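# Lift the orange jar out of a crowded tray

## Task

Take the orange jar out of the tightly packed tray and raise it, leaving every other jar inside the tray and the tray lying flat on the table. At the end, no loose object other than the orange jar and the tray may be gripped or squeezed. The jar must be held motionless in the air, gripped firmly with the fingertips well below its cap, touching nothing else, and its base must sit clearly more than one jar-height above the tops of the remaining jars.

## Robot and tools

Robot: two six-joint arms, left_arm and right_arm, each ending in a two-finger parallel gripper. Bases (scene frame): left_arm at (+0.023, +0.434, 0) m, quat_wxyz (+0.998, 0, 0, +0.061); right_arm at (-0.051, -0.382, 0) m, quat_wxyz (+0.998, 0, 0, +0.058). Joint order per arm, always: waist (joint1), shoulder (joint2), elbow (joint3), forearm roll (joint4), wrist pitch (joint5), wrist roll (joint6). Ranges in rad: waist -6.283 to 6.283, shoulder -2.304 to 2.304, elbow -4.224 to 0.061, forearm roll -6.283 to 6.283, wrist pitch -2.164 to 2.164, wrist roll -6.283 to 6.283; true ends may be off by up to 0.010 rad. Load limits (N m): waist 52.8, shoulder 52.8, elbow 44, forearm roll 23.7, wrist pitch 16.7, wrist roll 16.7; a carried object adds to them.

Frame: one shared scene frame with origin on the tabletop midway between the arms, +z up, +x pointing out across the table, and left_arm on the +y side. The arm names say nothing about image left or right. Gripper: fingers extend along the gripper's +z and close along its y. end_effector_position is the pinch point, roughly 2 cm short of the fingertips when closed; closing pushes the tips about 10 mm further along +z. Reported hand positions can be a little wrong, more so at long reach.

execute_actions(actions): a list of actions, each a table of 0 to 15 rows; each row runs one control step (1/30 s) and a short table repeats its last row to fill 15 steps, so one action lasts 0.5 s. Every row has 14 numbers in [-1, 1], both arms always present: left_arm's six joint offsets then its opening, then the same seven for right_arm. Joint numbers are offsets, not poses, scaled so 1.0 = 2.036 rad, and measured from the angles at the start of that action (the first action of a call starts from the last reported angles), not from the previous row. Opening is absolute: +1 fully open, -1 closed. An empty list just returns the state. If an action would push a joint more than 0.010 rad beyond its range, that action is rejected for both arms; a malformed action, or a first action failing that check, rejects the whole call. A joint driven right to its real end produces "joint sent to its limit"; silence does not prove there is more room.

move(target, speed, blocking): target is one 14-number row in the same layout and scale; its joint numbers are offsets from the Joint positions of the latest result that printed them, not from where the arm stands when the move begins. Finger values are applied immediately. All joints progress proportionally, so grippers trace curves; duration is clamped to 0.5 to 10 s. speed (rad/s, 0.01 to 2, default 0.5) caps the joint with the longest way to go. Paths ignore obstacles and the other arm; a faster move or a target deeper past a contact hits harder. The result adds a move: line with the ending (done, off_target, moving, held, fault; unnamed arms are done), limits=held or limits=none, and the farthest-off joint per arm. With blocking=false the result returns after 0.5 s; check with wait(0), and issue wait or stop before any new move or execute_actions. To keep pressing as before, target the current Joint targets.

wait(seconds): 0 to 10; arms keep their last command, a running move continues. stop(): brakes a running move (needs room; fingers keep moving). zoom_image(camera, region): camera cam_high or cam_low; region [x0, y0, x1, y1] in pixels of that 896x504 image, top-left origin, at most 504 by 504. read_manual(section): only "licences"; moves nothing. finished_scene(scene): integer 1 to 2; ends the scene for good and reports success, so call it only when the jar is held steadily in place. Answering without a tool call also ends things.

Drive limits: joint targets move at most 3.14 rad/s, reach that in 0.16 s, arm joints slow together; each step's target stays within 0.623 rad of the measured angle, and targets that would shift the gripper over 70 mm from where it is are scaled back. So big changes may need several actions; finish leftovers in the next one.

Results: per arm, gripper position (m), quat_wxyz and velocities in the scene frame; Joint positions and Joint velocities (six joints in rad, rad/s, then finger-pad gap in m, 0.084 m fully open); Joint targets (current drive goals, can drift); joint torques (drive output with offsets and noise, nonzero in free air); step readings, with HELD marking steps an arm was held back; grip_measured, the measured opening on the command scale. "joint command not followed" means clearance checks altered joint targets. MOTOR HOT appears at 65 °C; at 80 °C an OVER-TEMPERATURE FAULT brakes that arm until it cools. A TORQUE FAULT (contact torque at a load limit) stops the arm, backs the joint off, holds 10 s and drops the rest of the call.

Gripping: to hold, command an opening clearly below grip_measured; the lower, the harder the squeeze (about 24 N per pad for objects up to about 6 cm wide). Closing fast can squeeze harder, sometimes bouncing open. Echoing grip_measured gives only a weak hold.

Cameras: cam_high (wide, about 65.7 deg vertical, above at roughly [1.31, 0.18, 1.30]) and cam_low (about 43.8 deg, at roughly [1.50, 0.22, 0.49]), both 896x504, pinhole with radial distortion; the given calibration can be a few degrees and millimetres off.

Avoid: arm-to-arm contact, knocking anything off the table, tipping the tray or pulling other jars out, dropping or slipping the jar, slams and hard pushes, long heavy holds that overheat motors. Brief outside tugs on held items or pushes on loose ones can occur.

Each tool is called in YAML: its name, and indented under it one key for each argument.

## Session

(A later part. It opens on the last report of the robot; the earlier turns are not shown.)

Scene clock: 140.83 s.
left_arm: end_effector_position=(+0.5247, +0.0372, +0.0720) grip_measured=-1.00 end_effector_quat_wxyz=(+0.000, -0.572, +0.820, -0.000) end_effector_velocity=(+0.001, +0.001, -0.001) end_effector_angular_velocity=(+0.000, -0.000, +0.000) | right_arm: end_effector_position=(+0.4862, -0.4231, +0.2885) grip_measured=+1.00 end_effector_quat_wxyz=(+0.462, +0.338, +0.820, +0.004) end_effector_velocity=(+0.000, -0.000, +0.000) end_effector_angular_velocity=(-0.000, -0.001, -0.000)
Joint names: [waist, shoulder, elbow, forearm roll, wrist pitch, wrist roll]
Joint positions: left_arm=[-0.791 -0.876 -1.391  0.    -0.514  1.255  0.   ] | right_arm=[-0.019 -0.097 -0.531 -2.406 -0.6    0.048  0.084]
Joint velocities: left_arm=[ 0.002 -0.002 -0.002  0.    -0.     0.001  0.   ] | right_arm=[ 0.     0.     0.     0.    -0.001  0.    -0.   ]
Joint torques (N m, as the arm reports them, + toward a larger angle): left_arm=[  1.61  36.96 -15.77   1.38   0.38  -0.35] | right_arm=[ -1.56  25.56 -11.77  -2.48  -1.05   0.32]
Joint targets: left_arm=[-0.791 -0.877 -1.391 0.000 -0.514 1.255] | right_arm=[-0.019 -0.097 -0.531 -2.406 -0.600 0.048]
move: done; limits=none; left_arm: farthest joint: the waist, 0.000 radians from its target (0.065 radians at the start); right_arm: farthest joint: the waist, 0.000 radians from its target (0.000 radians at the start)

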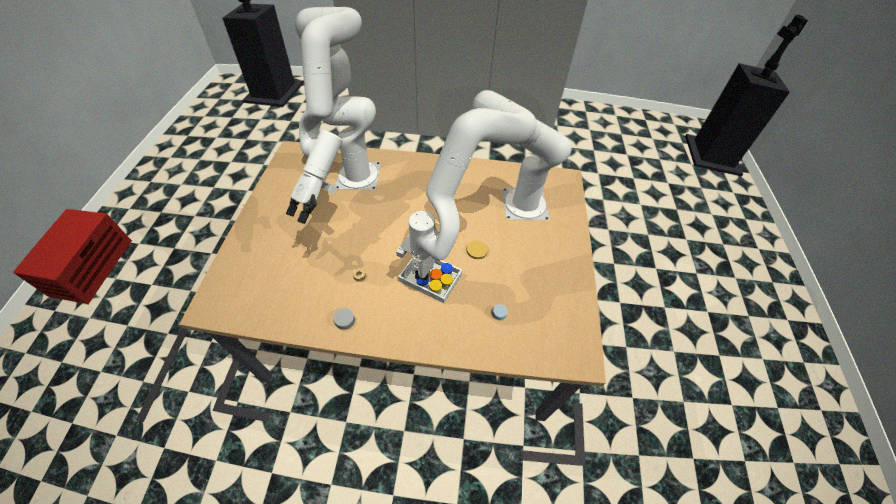

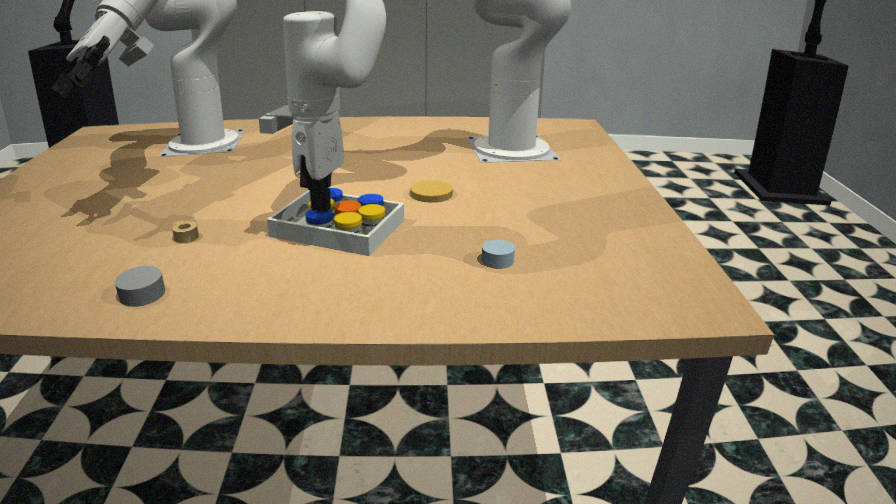

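move:
  target: [0,-0.0038,-0.0006,0,0.0031,0,-1,0,0,0,0,0,0,1]
  speed: 0.015

Scene clock: 144.47 s.
left_arm: end_effector_position=(+0.5247, +0.0373, +0.0676) grip_measured=-1.00 end_effector_quat_wxyz=(+0.000, -0.572, +0.820, +0.000) end_effector_velocity=(-0.000, -0.000, -0.002) end_effector_angular_velocity=(+0.000, +0.000, -0.000) | right_arm: end_effector_position=(+0.4862, -0.4231, +0.2885) grip_measured=+1.00 end_effector_quat_wxyz=(+0.462, +0.338, +0.820, +0.004) end_effector_velocity=(+0.000, +0.000, +0.000) end_effector_angular_velocity=(+0.000, -0.000, -0.000)
Joint names: [waist, shoulder, elbow, forearm roll, wrist pitch, wrist roll]
Joint positions: left_arm=[-0.791 -0.884 -1.392  0.    -0.508  1.255  0.   ] | right_arm=[-0.019 -0.097 -0.531 -2.406 -0.6    0.048  0.084]
Joint velocities: left_arm=[-0.    -0.003 -0.001  0.     0.002 -0.001  0.   ] | right_arm=[ 0.  0. -0.  0. -0.  0.  0.]
Joint torques (N m, as the arm reports them, + toward a larger angle): left_arm=[ -0.34  35.67 -16.3    0.91   0.47  -0.1 ] | right_arm=[ -2.5   28.12 -12.1   -2.56  -1.1    0.23]
Joint targets: left_arm=[-0.791 -0.884 -1.392 0.000 -0.508 1.255] | right_arm=[-0.019 -0.097 -0.531 -2.406 -0.600 0.048]
move: done; limits=none; left_arm: farthest joint: the wrist pitch, 0.001 radians from its target (0.007 radians at the start); right_arm: farthest joint: the waist, 0.000 radians from its target (0.000 radians at the start)

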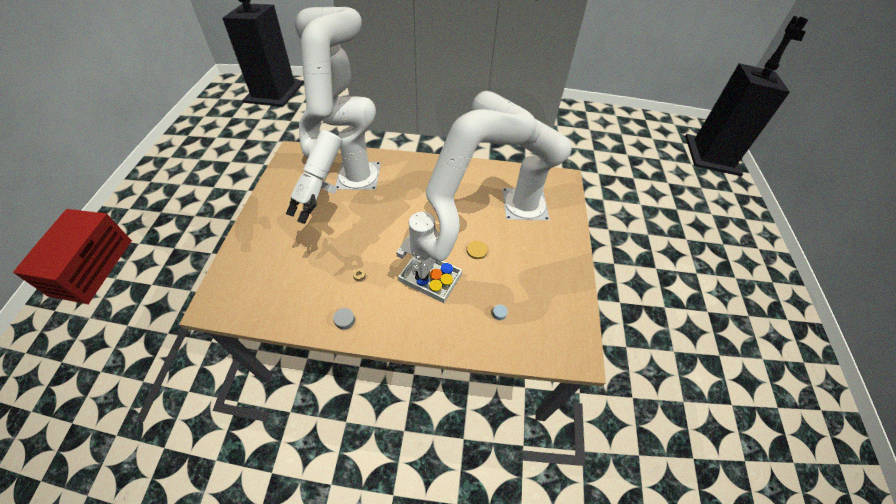

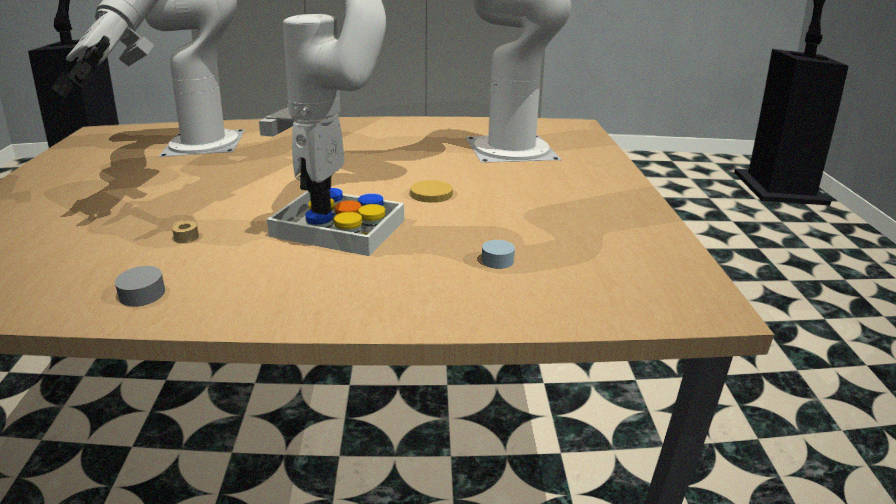

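move:
  target: [0,-0.0009,-0.0001,0,0.0007,0,-1,0,0,0,0,0,0,1]
  speed: 0.01

Scene clock: 146.63 s.
left_arm: end_effector_position=(+0.5248, +0.0372, +0.0671) grip_measured=-1.00 end_effector_quat_wxyz=(+0.000, -0.572, +0.820, +0.000) end_effector_velocity=(+0.001, +0.001, -0.000) end_effector_angular_velocity=(-0.001, -0.000, +0.004) | right_arm: end_effector_position=(+0.4862, -0.4231, +0.2885) grip_measured=+1.00 end_effector_quat_wxyz=(+0.462, +0.338, +0.820, +0.004) end_effector_velocity=(-0.000, -0.000, -0.000) end_effector_angular_velocity=(+0.000, -0.000, -0.001)
Joint names: [waist, shoulder, elbow, forearm roll, wrist pitch, wrist roll]
Joint positions: left_arm=[-0.791 -0.885 -1.393  0.    -0.508  1.255  0.   ] | right_arm=[-0.019 -0.097 -0.531 -2.406 -0.6    0.048  0.084]
Joint velocities: left_arm=[ 0.003 -0.    -0.    -0.001  0.001  0.     0.   ] | right_arm=[ 0.    -0.     0.     0.    -0.001  0.001  0.   ]
Joint torques (N m, as the arm reports them, + toward a larger angle): left_arm=[  3.05  26.78 -12.24   1.1    2.1   -0.06] | right_arm=[ -1.65  26.63 -11.61  -2.26  -1.05   0.28]
Joint targets: left_arm=[-0.791 -0.886 -1.392 0.000 -0.507 1.255] | right_arm=[-0.019 -0.097 -0.531 -2.406 -0.600 0.048]
move: done; limits=none; left_arm: farthest joint: the shoulder, 0.001 radians from its target (0.002 radians at the start); right_arm: farthest joint: the waist, 0.000 radians from its target (0.000 radians at the start)

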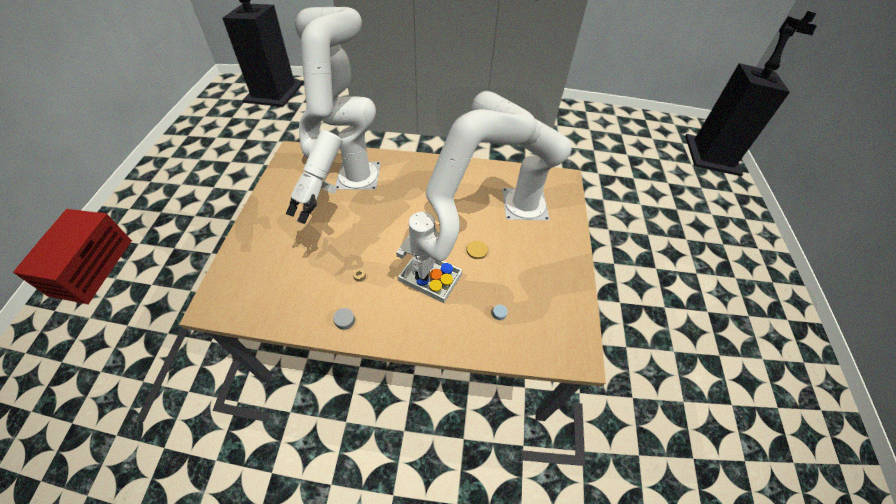

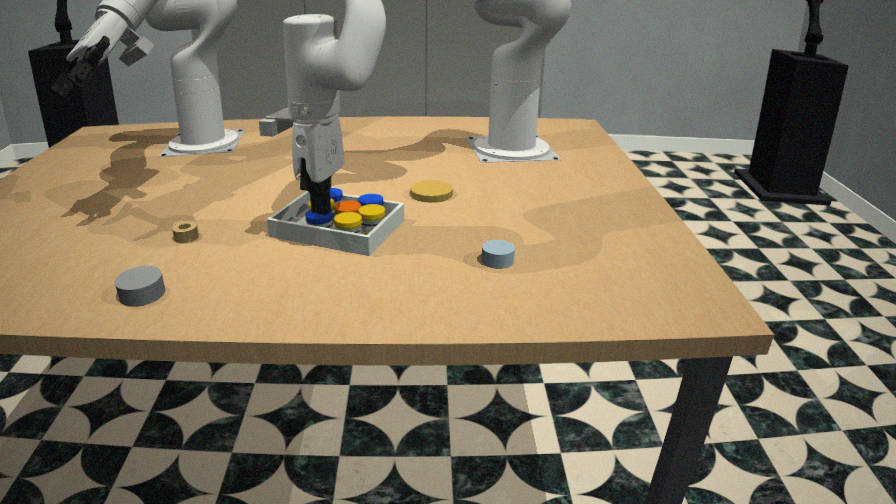

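move:
  target: [-0.0285,-0.0133,-0.02475,0,-0.0116,-0.0285,-1,0,0,0,0,0,0,1]
  speed: 0.05

move:
  target: [0,0.012,0.002,0,-0.01,0,-1,0,0,0,0,0,0,1]
  speed: 0.1

zoom_image:
  camera: "cam_low"
  region: [255, 145, 415, 265]

zoom_image:
  camera: "cam_high"
  region: [385, 230, 485, 310]

Scene clock: 154.07 s.
left_arm: end_effector_position=(+0.5111, -0.0001, +0.0668) grip_measured=-1.00 end_effector_quat_wxyz=(+0.000, -0.572, +0.820, -0.000) end_effector_velocity=(-0.002, -0.004, +0.002) end_effector_angular_velocity=(-0.001, -0.001, -0.005) | right_arm: end_effector_position=(+0.4862, -0.4231, +0.2885) grip_measured=+1.00 end_effector_quat_wxyz=(+0.462, +0.338, +0.820, +0.004) end_effector_velocity=(-0.000, +0.000, -0.000) end_effector_angular_velocity=(+0.000, +0.001, +0.000)
Joint names: [waist, shoulder, elbow, forearm roll, wrist pitch, wrist roll]
Joint positions: left_arm=[-0.849 -0.912 -1.443  0.    -0.531  1.197  0.   ] | right_arm=[-0.019 -0.097 -0.531 -2.406 -0.6    0.048  0.084]
Joint velocities: left_arm=[-0.006  0.    -0.004 -0.001 -0.003 -0.001  0.   ] | right_arm=[-0.     0.     0.    -0.     0.001  0.     0.   ]
Joint torques (N m, as the arm reports them, + toward a larger angle): left_arm=[-5.82 20.22 -6.19 -0.86  1.4  -0.01] | right_arm=[ -2.25  27.39 -11.6   -2.53  -1.04   0.22]
Joint targets: left_arm=[-0.849 -0.912 -1.443 0.000 -0.531 1.197] | right_arm=[-0.019 -0.097 -0.531 -2.406 -0.600 0.048]
move: done; limits=none; left_arm: farthest joint: the wrist pitch, 0.001 radians from its target (0.025 radians at the start); right_arm: farthest joint: the waist, 0.000 radians from its target (0.000 radians at the start)

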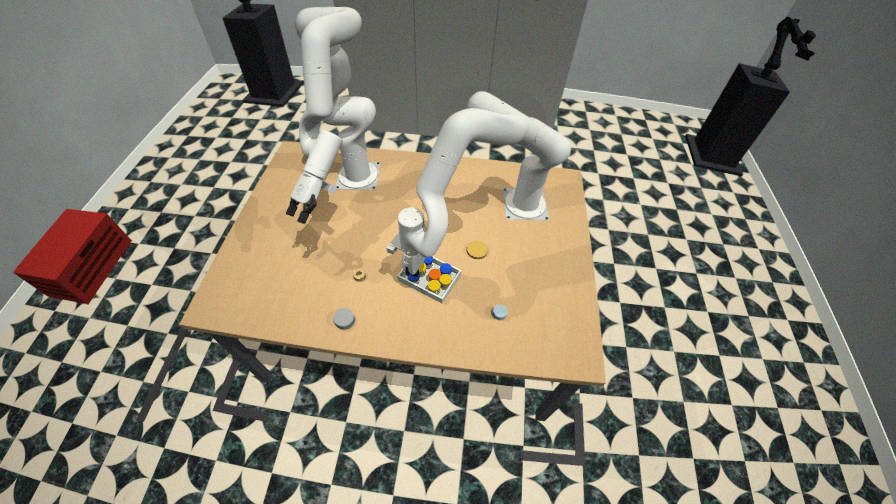

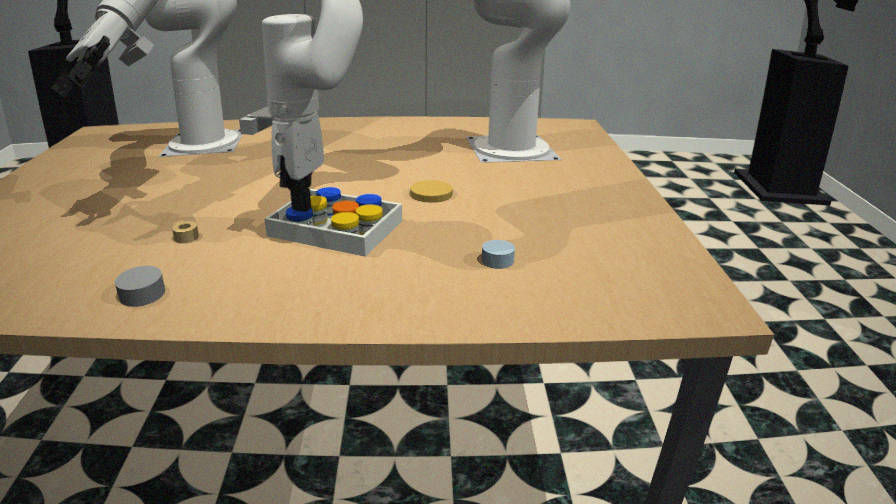

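Scene clock: 154.90 s.
left_arm: end_effector_position=(+0.5110, +0.0000, +0.0811) grip_measured=-1.00 end_effector_quat_wxyz=(+0.000, -0.572, +0.820, +0.000) end_effector_velocity=(+0.000, -0.000, +0.001) end_effector_angular_velocity=(-0.000, -0.001, +0.000) | right_arm: end_effector_position=(+0.4862, -0.4231, +0.2885) grip_measured=+1.00 end_effector_quat_wxyz=(+0.462, +0.338, +0.820, +0.004) end_effector_velocity=(-0.000, +0.000, -0.000) end_effector_angular_velocity=(-0.000, +0.001, +0.001)
Joint names: [waist, shoulder, elbow, forearm roll, wrist pitch, wrist roll]
Joint positions: left_arm=[-0.849 -0.888 -1.439  0.    -0.551  1.197  0.   ] | right_arm=[-0.019 -0.097 -0.531 -2.406 -0.6    0.048  0.084]
Joint velocities: left_arm=[-0.     0.002 -0.     0.    -0.001 -0.001  0.   ] | right_arm=[-0.    -0.    -0.     0.     0.    -0.001  0.   ]
Joint torques (N m, as the arm reports them, + toward a larger angle): left_arm=[ -0.17  35.03 -16.33   1.16   0.25  -0.09] | right_arm=[ -2.26  26.14 -11.82  -2.46  -1.08   0.17]
Joint targets: left_arm=[-0.849 -0.888 -1.439 0.000 -0.551 1.197] | right_arm=[-0.019 -0.097 -0.531 -2.406 -0.600 0.048]
move: done; limits=none; left_arm: farthest joint: the waist, 0.000 radians from its target (0.000 radians at the start); right_arm: farthest joint: the waist, 0.000 radians from its target (0.000 radians at the start)

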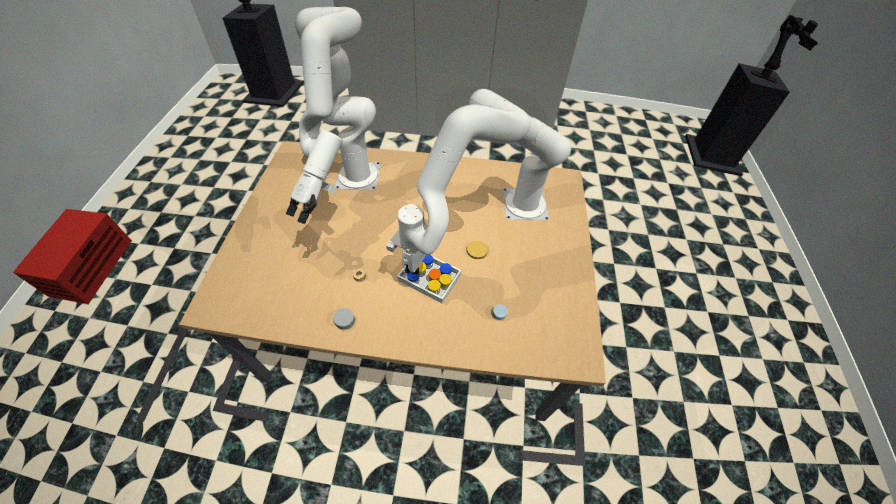

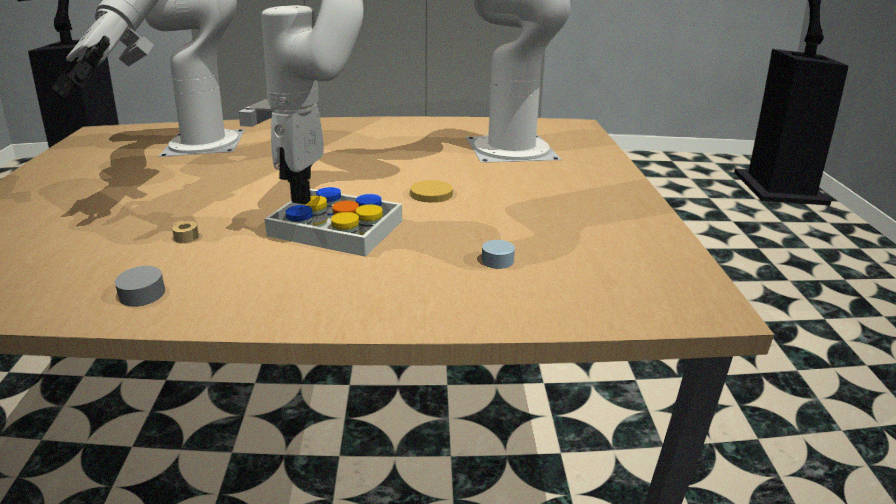

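Region (255, 145, 415, 265) of cam_low's 896x504 image, scaled by 3.150, with more detail than that image has; it fills the top 378 rows of this view, and the rest is white.

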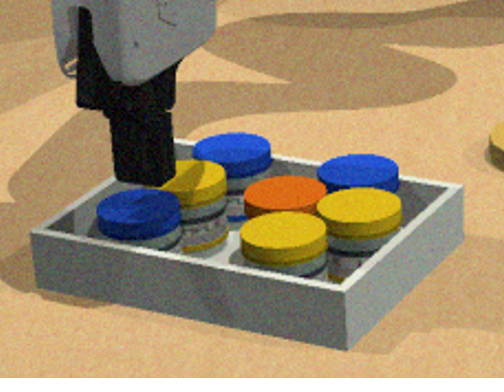

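Region (385, 230, 485, 310) of cam_high's 896x504 image, scaled by 5.040, with more detail than that image has; it fills the top 403 rows of this view, and the rest is white.

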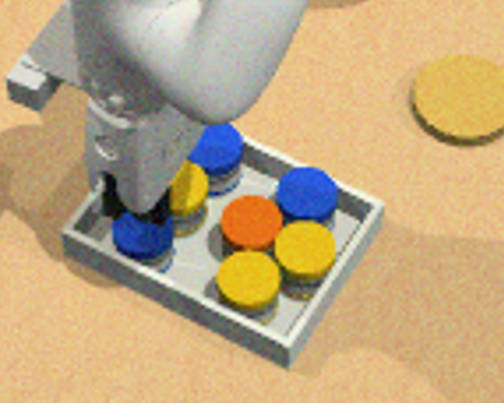

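move:
  target: [0.0388,0.0491,0.1022,0,0.0531,0.0388,-1,0,0,0,0,0,0,1]
  speed: 0.25

zoom_image:
  camera: "cam_low"
  region: [255, 145, 415, 265]

Scene clock: 161.67 s.
left_arm: end_effector_position=(+0.4969, +0.0752, +0.0739) grip_measured=-1.00 end_effector_quat_wxyz=(+0.000, -0.572, +0.820, +0.000) end_effector_velocity=(-0.000, +0.002, -0.000) end_effector_angular_velocity=(+0.001, +0.001, +0.001) | right_arm: end_effector_position=(+0.4862, -0.4231, +0.2885) grip_measured=+1.00 end_effector_quat_wxyz=(+0.462, +0.338, +0.820, +0.004) end_effector_velocity=(+0.000, +0.000, +0.000) end_effector_angular_velocity=(+0.002, -0.001, -0.001)
Joint names: [waist, shoulder, elbow, forearm roll, wrist pitch, wrist roll]
Joint positions: left_arm=[-0.77  -0.788 -1.231  0.    -0.443  1.276  0.   ] | right_arm=[-0.019 -0.097 -0.531 -2.406 -0.6    0.048  0.084]
Joint velocities: left_arm=[0.002 0.001 0.003 0.    0.001 0.001 0.   ] | right_arm=[ 0.     0.    -0.    -0.     0.     0.002 -0.   ]
Joint torques (N m, as the arm reports them, + toward a larger angle): left_arm=[ -0.02  34.2  -15.82   0.76   0.39  -0.23] | right_arm=[ -2.42  26.32 -11.44  -2.77  -1.21   0.2 ]
Joint targets: left_arm=[-0.770 -0.788 -1.231 0.000 -0.443 1.276] | right_arm=[-0.019 -0.097 -0.531 -2.406 -0.600 0.048]
move: done; limits=none; left_arm: farthest joint: the waist, 0.000 radians from its target (0.079 radians at the start); right_arm: farthest joint: the waist, 0.000 radians from its target (0.000 radians at the start)

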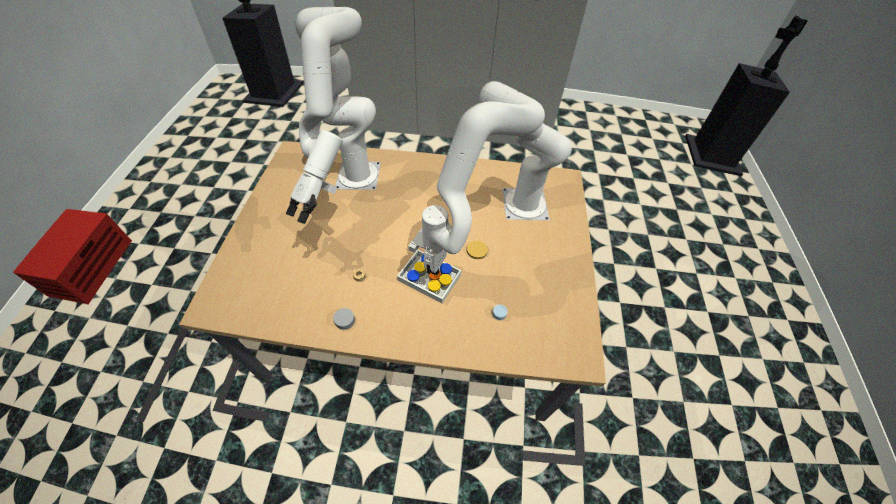

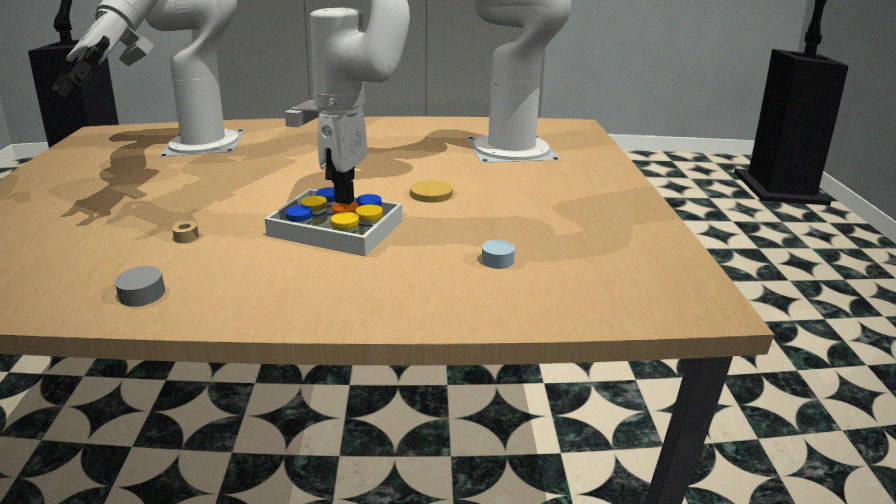

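Region (255, 145, 415, 265) of cam_low's 896x504 image, scaled by 3.150, with more detail than that image has; it fills the top 378 rows of this view, and the rest is white.

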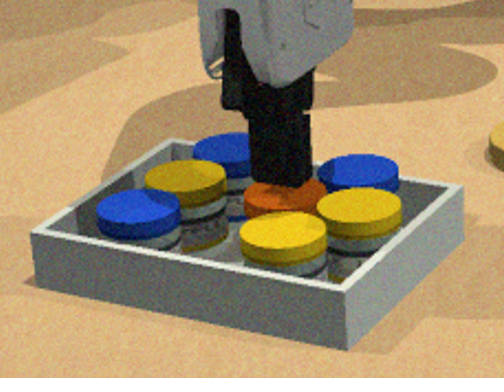

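move:
  target: [0,-0.0061,-0.0009,0,0.0052,0,-1,0,0,0,0,0,0,1]
  speed: 0.015

Scene clock: 166.57 s.
left_arm: end_effector_position=(+0.4969, +0.0752, +0.0674) grip_measured=-1.00 end_effector_quat_wxyz=(+0.000, -0.572, +0.820, +0.000) end_effector_velocity=(+0.000, -0.001, -0.000) end_effector_angular_velocity=(-0.000, -0.000, -0.002) | right_arm: end_effector_position=(+0.4862, -0.4231, +0.2885) grip_measured=+1.00 end_effector_quat_wxyz=(+0.462, +0.338, +0.820, +0.004) end_effector_velocity=(-0.000, -0.000, -0.000) end_effector_angular_velocity=(+0.000, -0.000, -0.000)
Joint names: [waist, shoulder, elbow, forearm roll, wrist pitch, wrist roll]
Joint positions: left_arm=[-0.77  -0.8   -1.233  0.    -0.433  1.276  0.   ] | right_arm=[-0.019 -0.097 -0.531 -2.406 -0.6    0.048  0.084]
Joint velocities: left_arm=[-0.001 -0.001 -0.001  0.     0.     0.001  0.   ] | right_arm=[-0.    -0.     0.    -0.    -0.     0.001  0.   ]
Joint torques (N m, as the arm reports them, + toward a larger angle): left_arm=[  1.39  30.82 -13.7    0.57   0.8   -0.16] | right_arm=[ -1.76  27.38 -12.06  -2.74  -1.11   0.44]
Joint targets: left_arm=[-0.770 -0.801 -1.233 0.000 -0.432 1.276] | right_arm=[-0.019 -0.097 -0.531 -2.406 -0.600 0.048]
move: done; limits=none; left_arm: farthest joint: the wrist pitch, 0.001 radians from its target (0.010 radians at the start); right_arm: farthest joint: the waist, 0.000 radians from its target (0.000 radians at the start)

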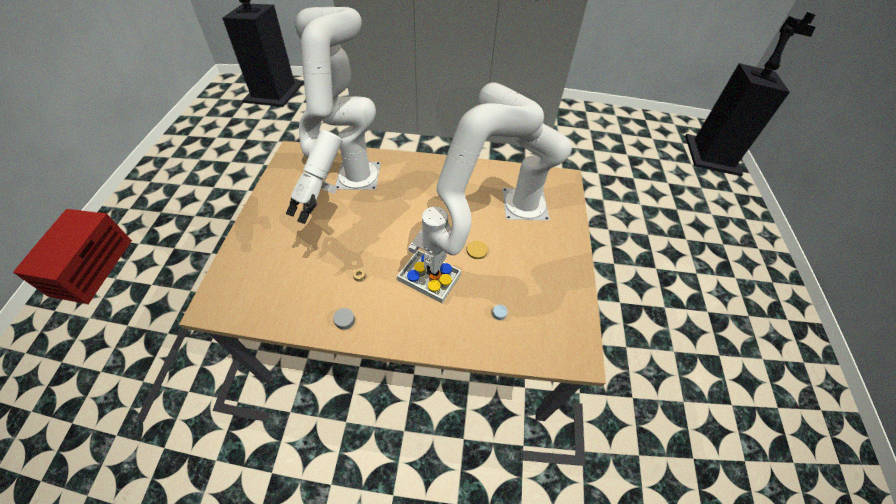

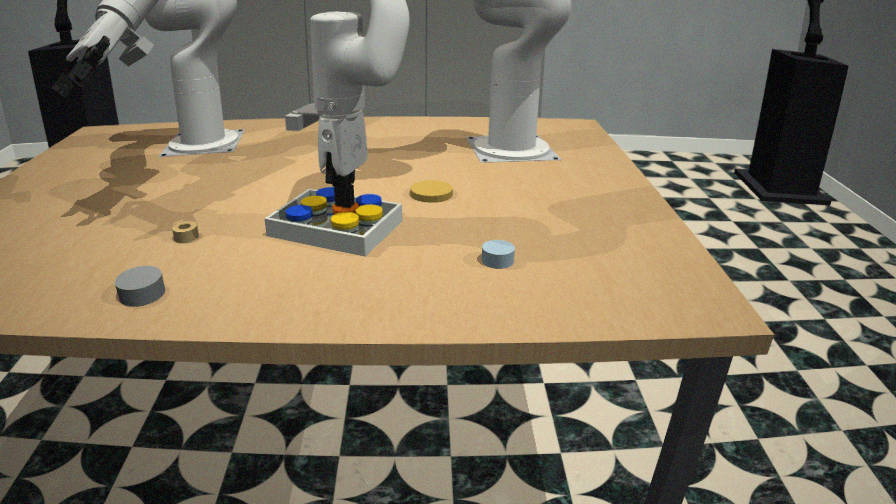

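move:
  target: [-0.01415,-0.0049,-0.0087,0,-0.0038,-0.01415,-1,0,0,0,0,0,0,1]
  speed: 0.04

move:
  target: [0,0.0045,0.0007,0,-0.0038,0,-1,0,0,0,0,0,0,1]
  speed: 0.05

move:
  target: [0,0,0,0,0,0,0.28,0,0,0,0,0,0,1]

zoom_image:
  camera: "cam_low"
  region: [275, 160, 395, 250]

zoom_image:
  camera: "cam_high"
  region: [395, 240, 465, 300]

Scene clock: 177.37 s.
left_arm: end_effector_position=(+0.4905, +0.0586, +0.0671) grip_measured=-1.00 end_effector_quat_wxyz=(+0.000, -0.572, +0.820, +0.000) end_effector_velocity=(-0.001, -0.002, +0.000) end_effector_angular_velocity=(+0.001, +0.001, -0.002) | right_arm: end_effector_position=(+0.4862, -0.4231, +0.2885) grip_measured=+1.00 end_effector_quat_wxyz=(+0.462, +0.338, +0.820, +0.004) end_effector_velocity=(+0.000, +0.000, -0.000) end_effector_angular_velocity=(+0.000, +0.000, +0.000)
Joint names: [waist, shoulder, elbow, forearm roll, wrist pitch, wrist roll]
Joint positions: left_arm=[-0.799 -0.81  -1.251  0.    -0.441  1.247  0.   ] | right_arm=[-0.019 -0.097 -0.531 -2.406 -0.6    0.048  0.084]
Joint velocities: left_arm=[-0.004 -0.001 -0.002  0.001 -0.002 -0.003  0.   ] | right_arm=[ 0.     0.    -0.     0.     0.001 -0.    -0.   ]
Joint torques (N m, as the arm reports them, + toward a larger angle): left_arm=[-1.49 24.51 -8.98  0.09  0.98 -0.07] | right_arm=[ -1.04  25.97 -12.    -2.73  -1.01   0.37]
Joint targets: left_arm=[-0.799 -0.810 -1.251 0.000 -0.441 1.247] | right_arm=[-0.019 -0.097 -0.531 -2.406 -0.600 0.048]
move: done; limits=none; left_arm: farthest joint: the waist, 0.000 radians from its target (0.029 radians at the start); right_arm: farthest joint: the waist, 0.000 radians from its target (0.000 radians at the start)

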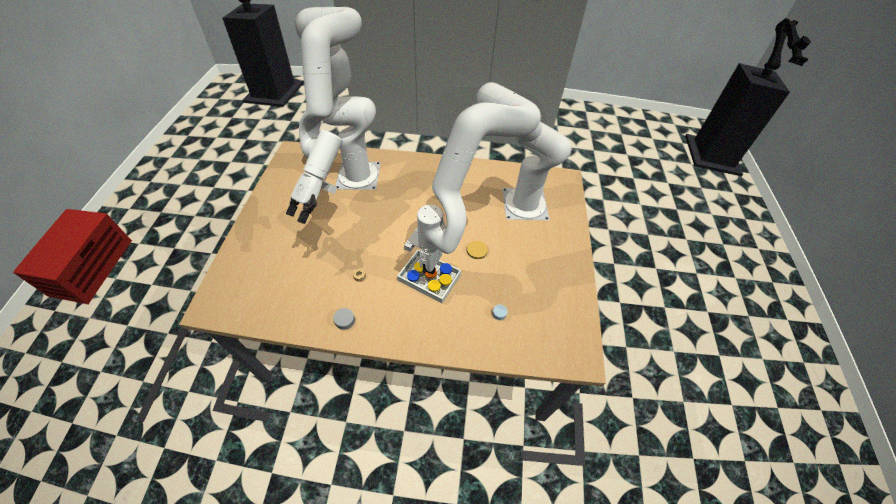

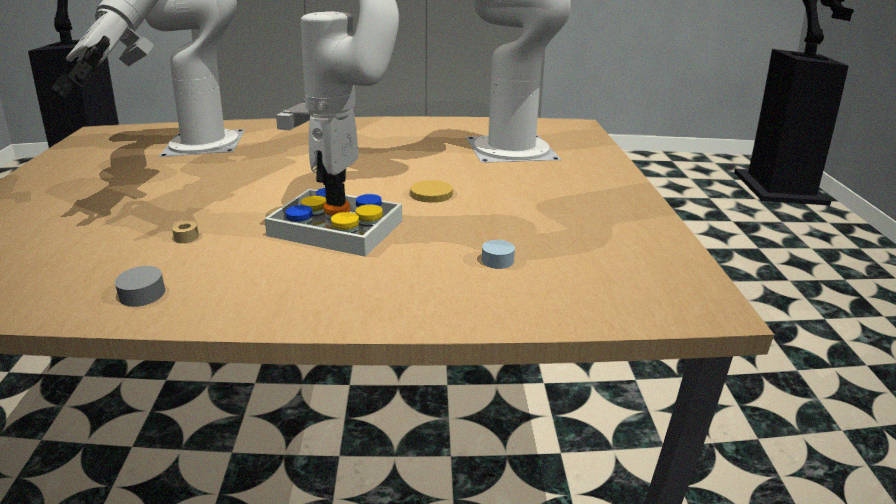

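Scene clock: 178.10 s.
left_arm: end_effector_position=(+0.4904, +0.0586, +0.0720) grip_measured=-1.00 end_effector_quat_wxyz=(+0.000, -0.572, +0.820, +0.000) end_effector_velocity=(+0.000, -0.000, +0.001) end_effector_angular_velocity=(-0.000, -0.000, -0.000) | right_arm: end_effector_position=(+0.4862, -0.4231, +0.2885) grip_measured=+1.00 end_effector_quat_wxyz=(+0.462, +0.338, +0.820, +0.004) end_effector_velocity=(+0.000, +0.000, +0.000) end_effector_angular_velocity=(+0.001, -0.001, -0.001)
Joint names: [waist, shoulder, elbow, forearm roll, wrist pitch, wrist roll]
Joint positions: left_arm=[-0.799 -0.801 -1.249  0.    -0.448  1.247  0.   ] | right_arm=[-0.019 -0.097 -0.531 -2.406 -0.6    0.048  0.084]
Joint velocities: left_arm=[-0.     0.002 -0.    -0.    -0.002  0.     0.   ] | right_arm=[ 0.    -0.    -0.     0.     0.     0.002  0.   ]
Joint torques (N m, as the arm reports them, + toward a larger angle): left_arm=[ -2.04  33.05 -14.92   1.17   0.28  -0.2 ] | right_arm=[ -3.19  26.99 -11.93  -2.33  -1.15   0.2 ]
Joint targets: left_arm=[-0.799 -0.801 -1.249 0.000 -0.448 1.247] | right_arm=[-0.019 -0.097 -0.531 -2.406 -0.600 0.048]
move: done; limits=none; left_arm: farthest joint: the waist, 0.000 radians from its target (0.000 radians at the start); right_arm: farthest joint: the waist, 0.000 radians from its target (0.000 radians at the start)

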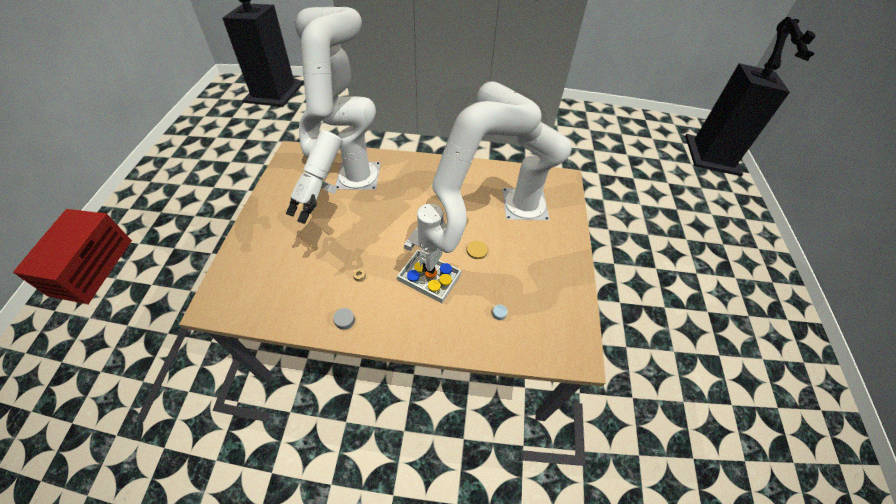

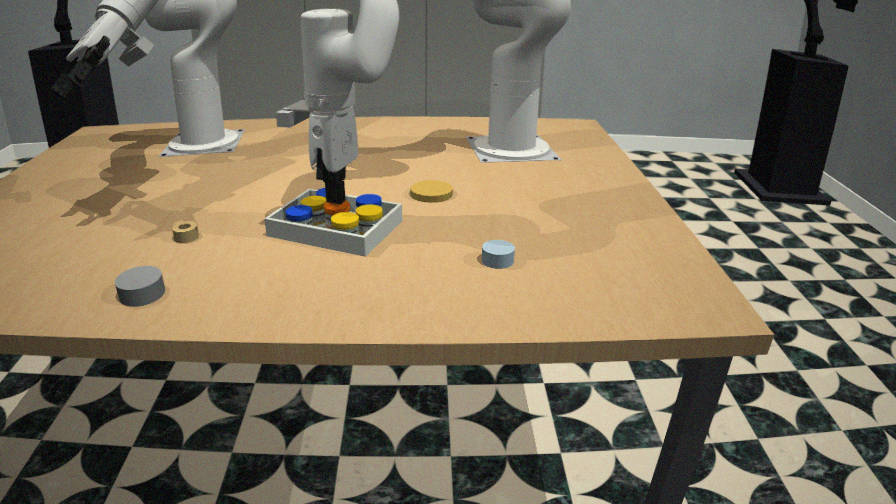

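Scene clock: 178.60 s.
left_arm: end_effector_position=(+0.4904, +0.0586, +0.0720) grip_measured=+0.27 end_effector_quat_wxyz=(+0.000, -0.572, +0.820, +0.000) end_effector_velocity=(+0.001, +0.000, +0.001) end_effector_angular_velocity=(-0.001, -0.001, +0.001) | right_arm: end_effector_position=(+0.4862, -0.4231, +0.2885) grip_measured=+1.00 end_effector_quat_wxyz=(+0.462, +0.338, +0.820, +0.004) end_effector_velocity=(-0.000, +0.000, -0.000) end_effector_angular_velocity=(-0.001, +0.001, +0.001)
Joint names: [waist, shoulder, elbow, forearm roll, wrist pitch, wrist roll]
Joint positions: left_arm=[-0.799 -0.801 -1.249  0.    -0.448  1.247  0.056] | right_arm=[-0.019 -0.097 -0.531 -2.406 -0.6    0.048  0.084]
Joint velocities: left_arm=[ 0.001  0.001 -0.    -0.     0.     0.    -0.   ] | right_arm=[-0.     0.    -0.     0.     0.001 -0.002  0.   ]
Joint torques (N m, as the arm reports them, + toward a larger angle): left_arm=[  0.5   33.64 -15.19   0.94   0.5   -0.15] | right_arm=[ -2.71  26.58 -11.47  -2.4   -1.08   0.34]
Joint targets: left_arm=[-0.799 -0.801 -1.249 0.000 -0.448 1.247] | right_arm=[-0.019 -0.097 -0.531 -2.406 -0.600 0.048]
move: done; limits=none; left_arm: farthest joint: the waist, 0.000 radians from its target (0.000 radians at the start); right_arm: farthest joint: the waist, 0.000 radians from its target (0.000 radians at the start)

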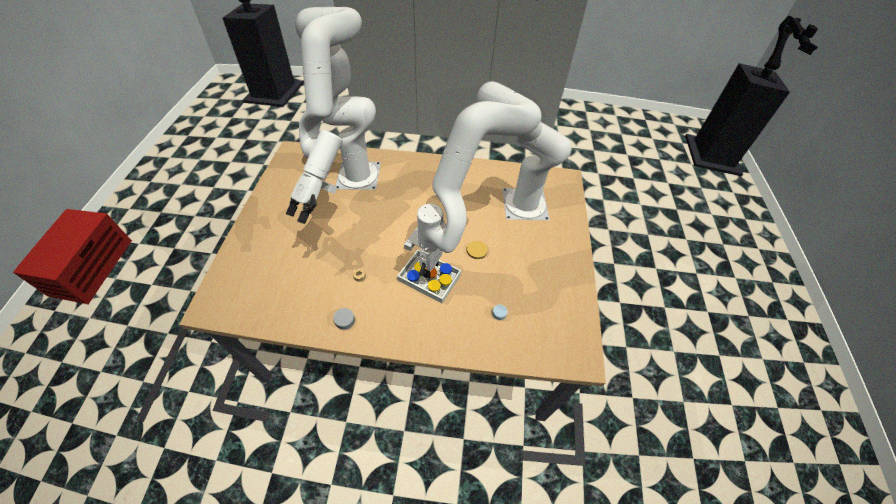

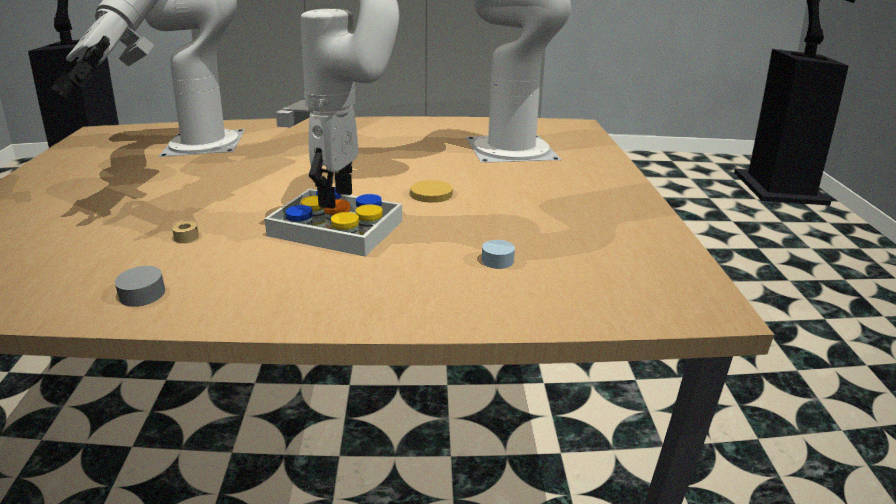

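Region (275, 160, 395, 250) of cam_low's 896x504 image, scaled by 4.200, with more detail than that image has; it fills the top 378 rows of this view, and the rest is white.

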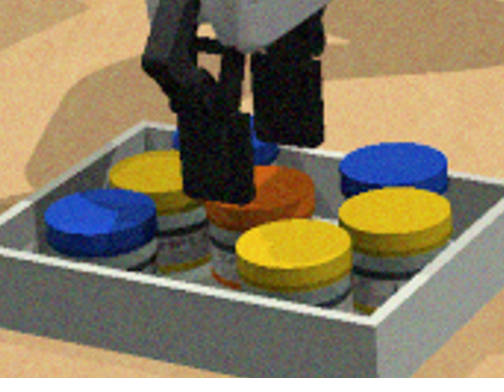

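Region (395, 240, 465, 300) of cam_high's 896x504 image, scaled by 7.200, with more detail than that image has; it fills the top 432 rows of this view, and the rest is white.

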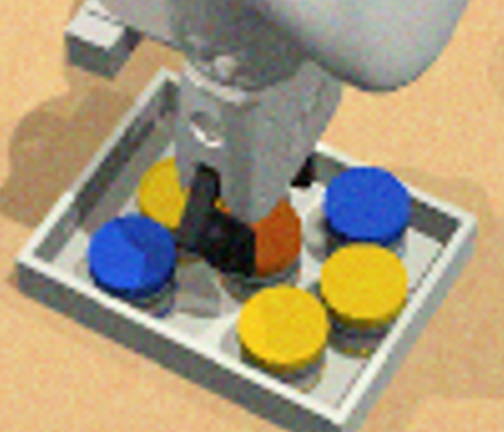

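move:
  target: [0.0018,-0.0045,-0.0007,0,0.0038,0.05,0.2,0,0,0,0,0,0,1]
  speed: 0.15

zoom_image:
  camera: "cam_low"
  region: [275, 160, 395, 250]

zoom_image:
  camera: "cam_high"
  region: [395, 240, 465, 300]

Scene clock: 188.43 s.
left_arm: end_effector_position=(+0.4918, +0.0603, +0.0669) grip_measured=+0.19 end_effector_quat_wxyz=(+0.000, -0.531, +0.847, +0.000) end_effector_velocity=(-0.000, -0.000, -0.000) end_effector_angular_velocity=(-0.000, -0.000, -0.003) | right_arm: end_effector_position=(+0.4862, -0.4231, +0.2885) grip_measured=+1.00 end_effector_quat_wxyz=(+0.462, +0.338, +0.820, +0.004) end_effector_velocity=(+0.000, +0.000, +0.000) end_effector_angular_velocity=(+0.001, -0.000, -0.000)
Joint names: [waist, shoulder, elbow, forearm roll, wrist pitch, wrist roll]
Joint positions: left_arm=[-0.795 -0.81  -1.251  0.    -0.441  1.349  0.052] | right_arm=[-0.019 -0.097 -0.531 -2.406 -0.6    0.048  0.084]
Joint velocities: left_arm=[-0.001 -0.     0.     0.     0.     0.002  0.   ] | right_arm=[ 0.     0.    -0.     0.     0.001  0.001 -0.   ]
Joint torques (N m, as the arm reports them, + toward a larger angle): left_arm=[  1.99  33.72 -15.34   1.26   0.49  -0.11] | right_arm=[ -1.94  25.91 -11.7   -2.26  -1.01   0.21]
Joint targets: left_arm=[-0.795 -0.810 -1.251 0.000 -0.441 1.349] | right_arm=[-0.019 -0.097 -0.531 -2.406 -0.600 0.048]
move: done; limits=none; left_arm: farthest joint: the waist, 0.000 radians from its target (0.003 radians at the start); right_arm: farthest joint: the waist, 0.000 radians from its target (0.000 radians at the start)

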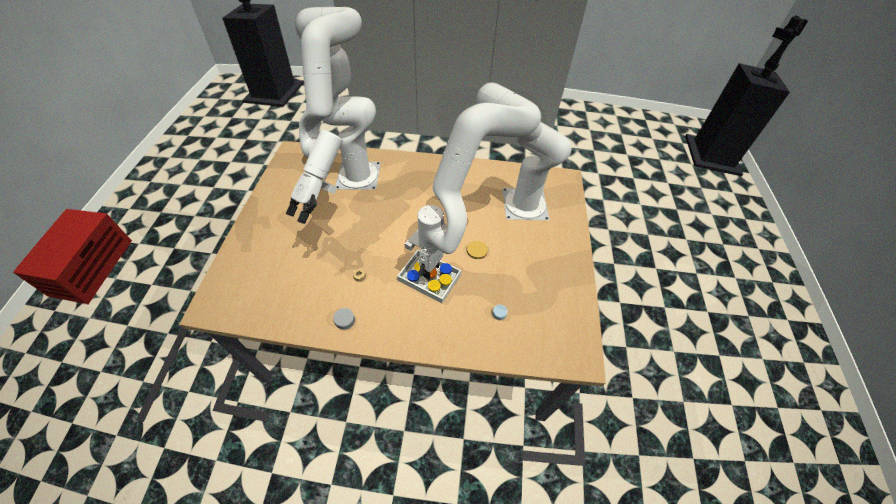

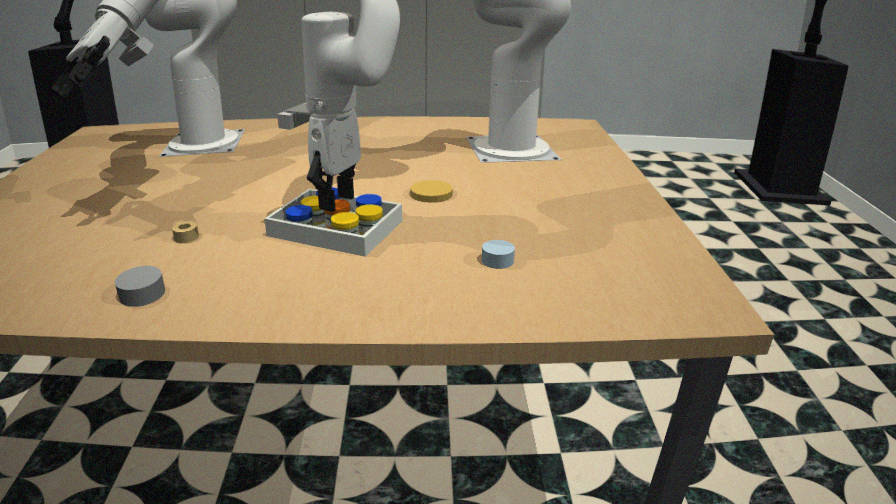

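Region (275, 160, 395, 250) of cam_low's 896x504 image, scaled by 4.200, with more detail than that image has; it fills the top 378 rows of this view, and the rest is white.

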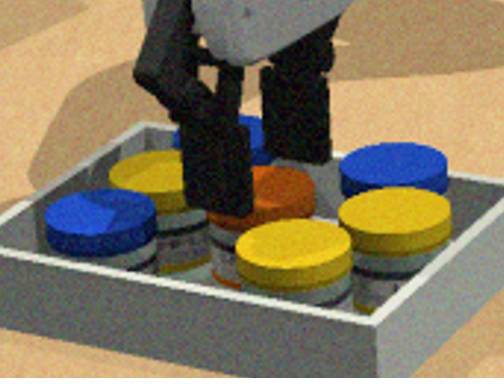

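Region (395, 240, 465, 300) of cam_high's 896x504 image, scaled by 7.200, with more detail than that image has; it fills the top 432 rows of this view, and the rest is white.

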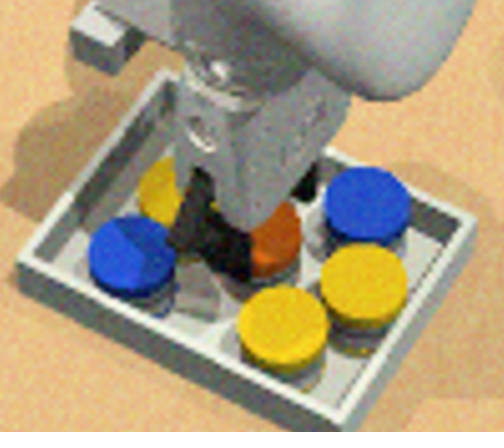

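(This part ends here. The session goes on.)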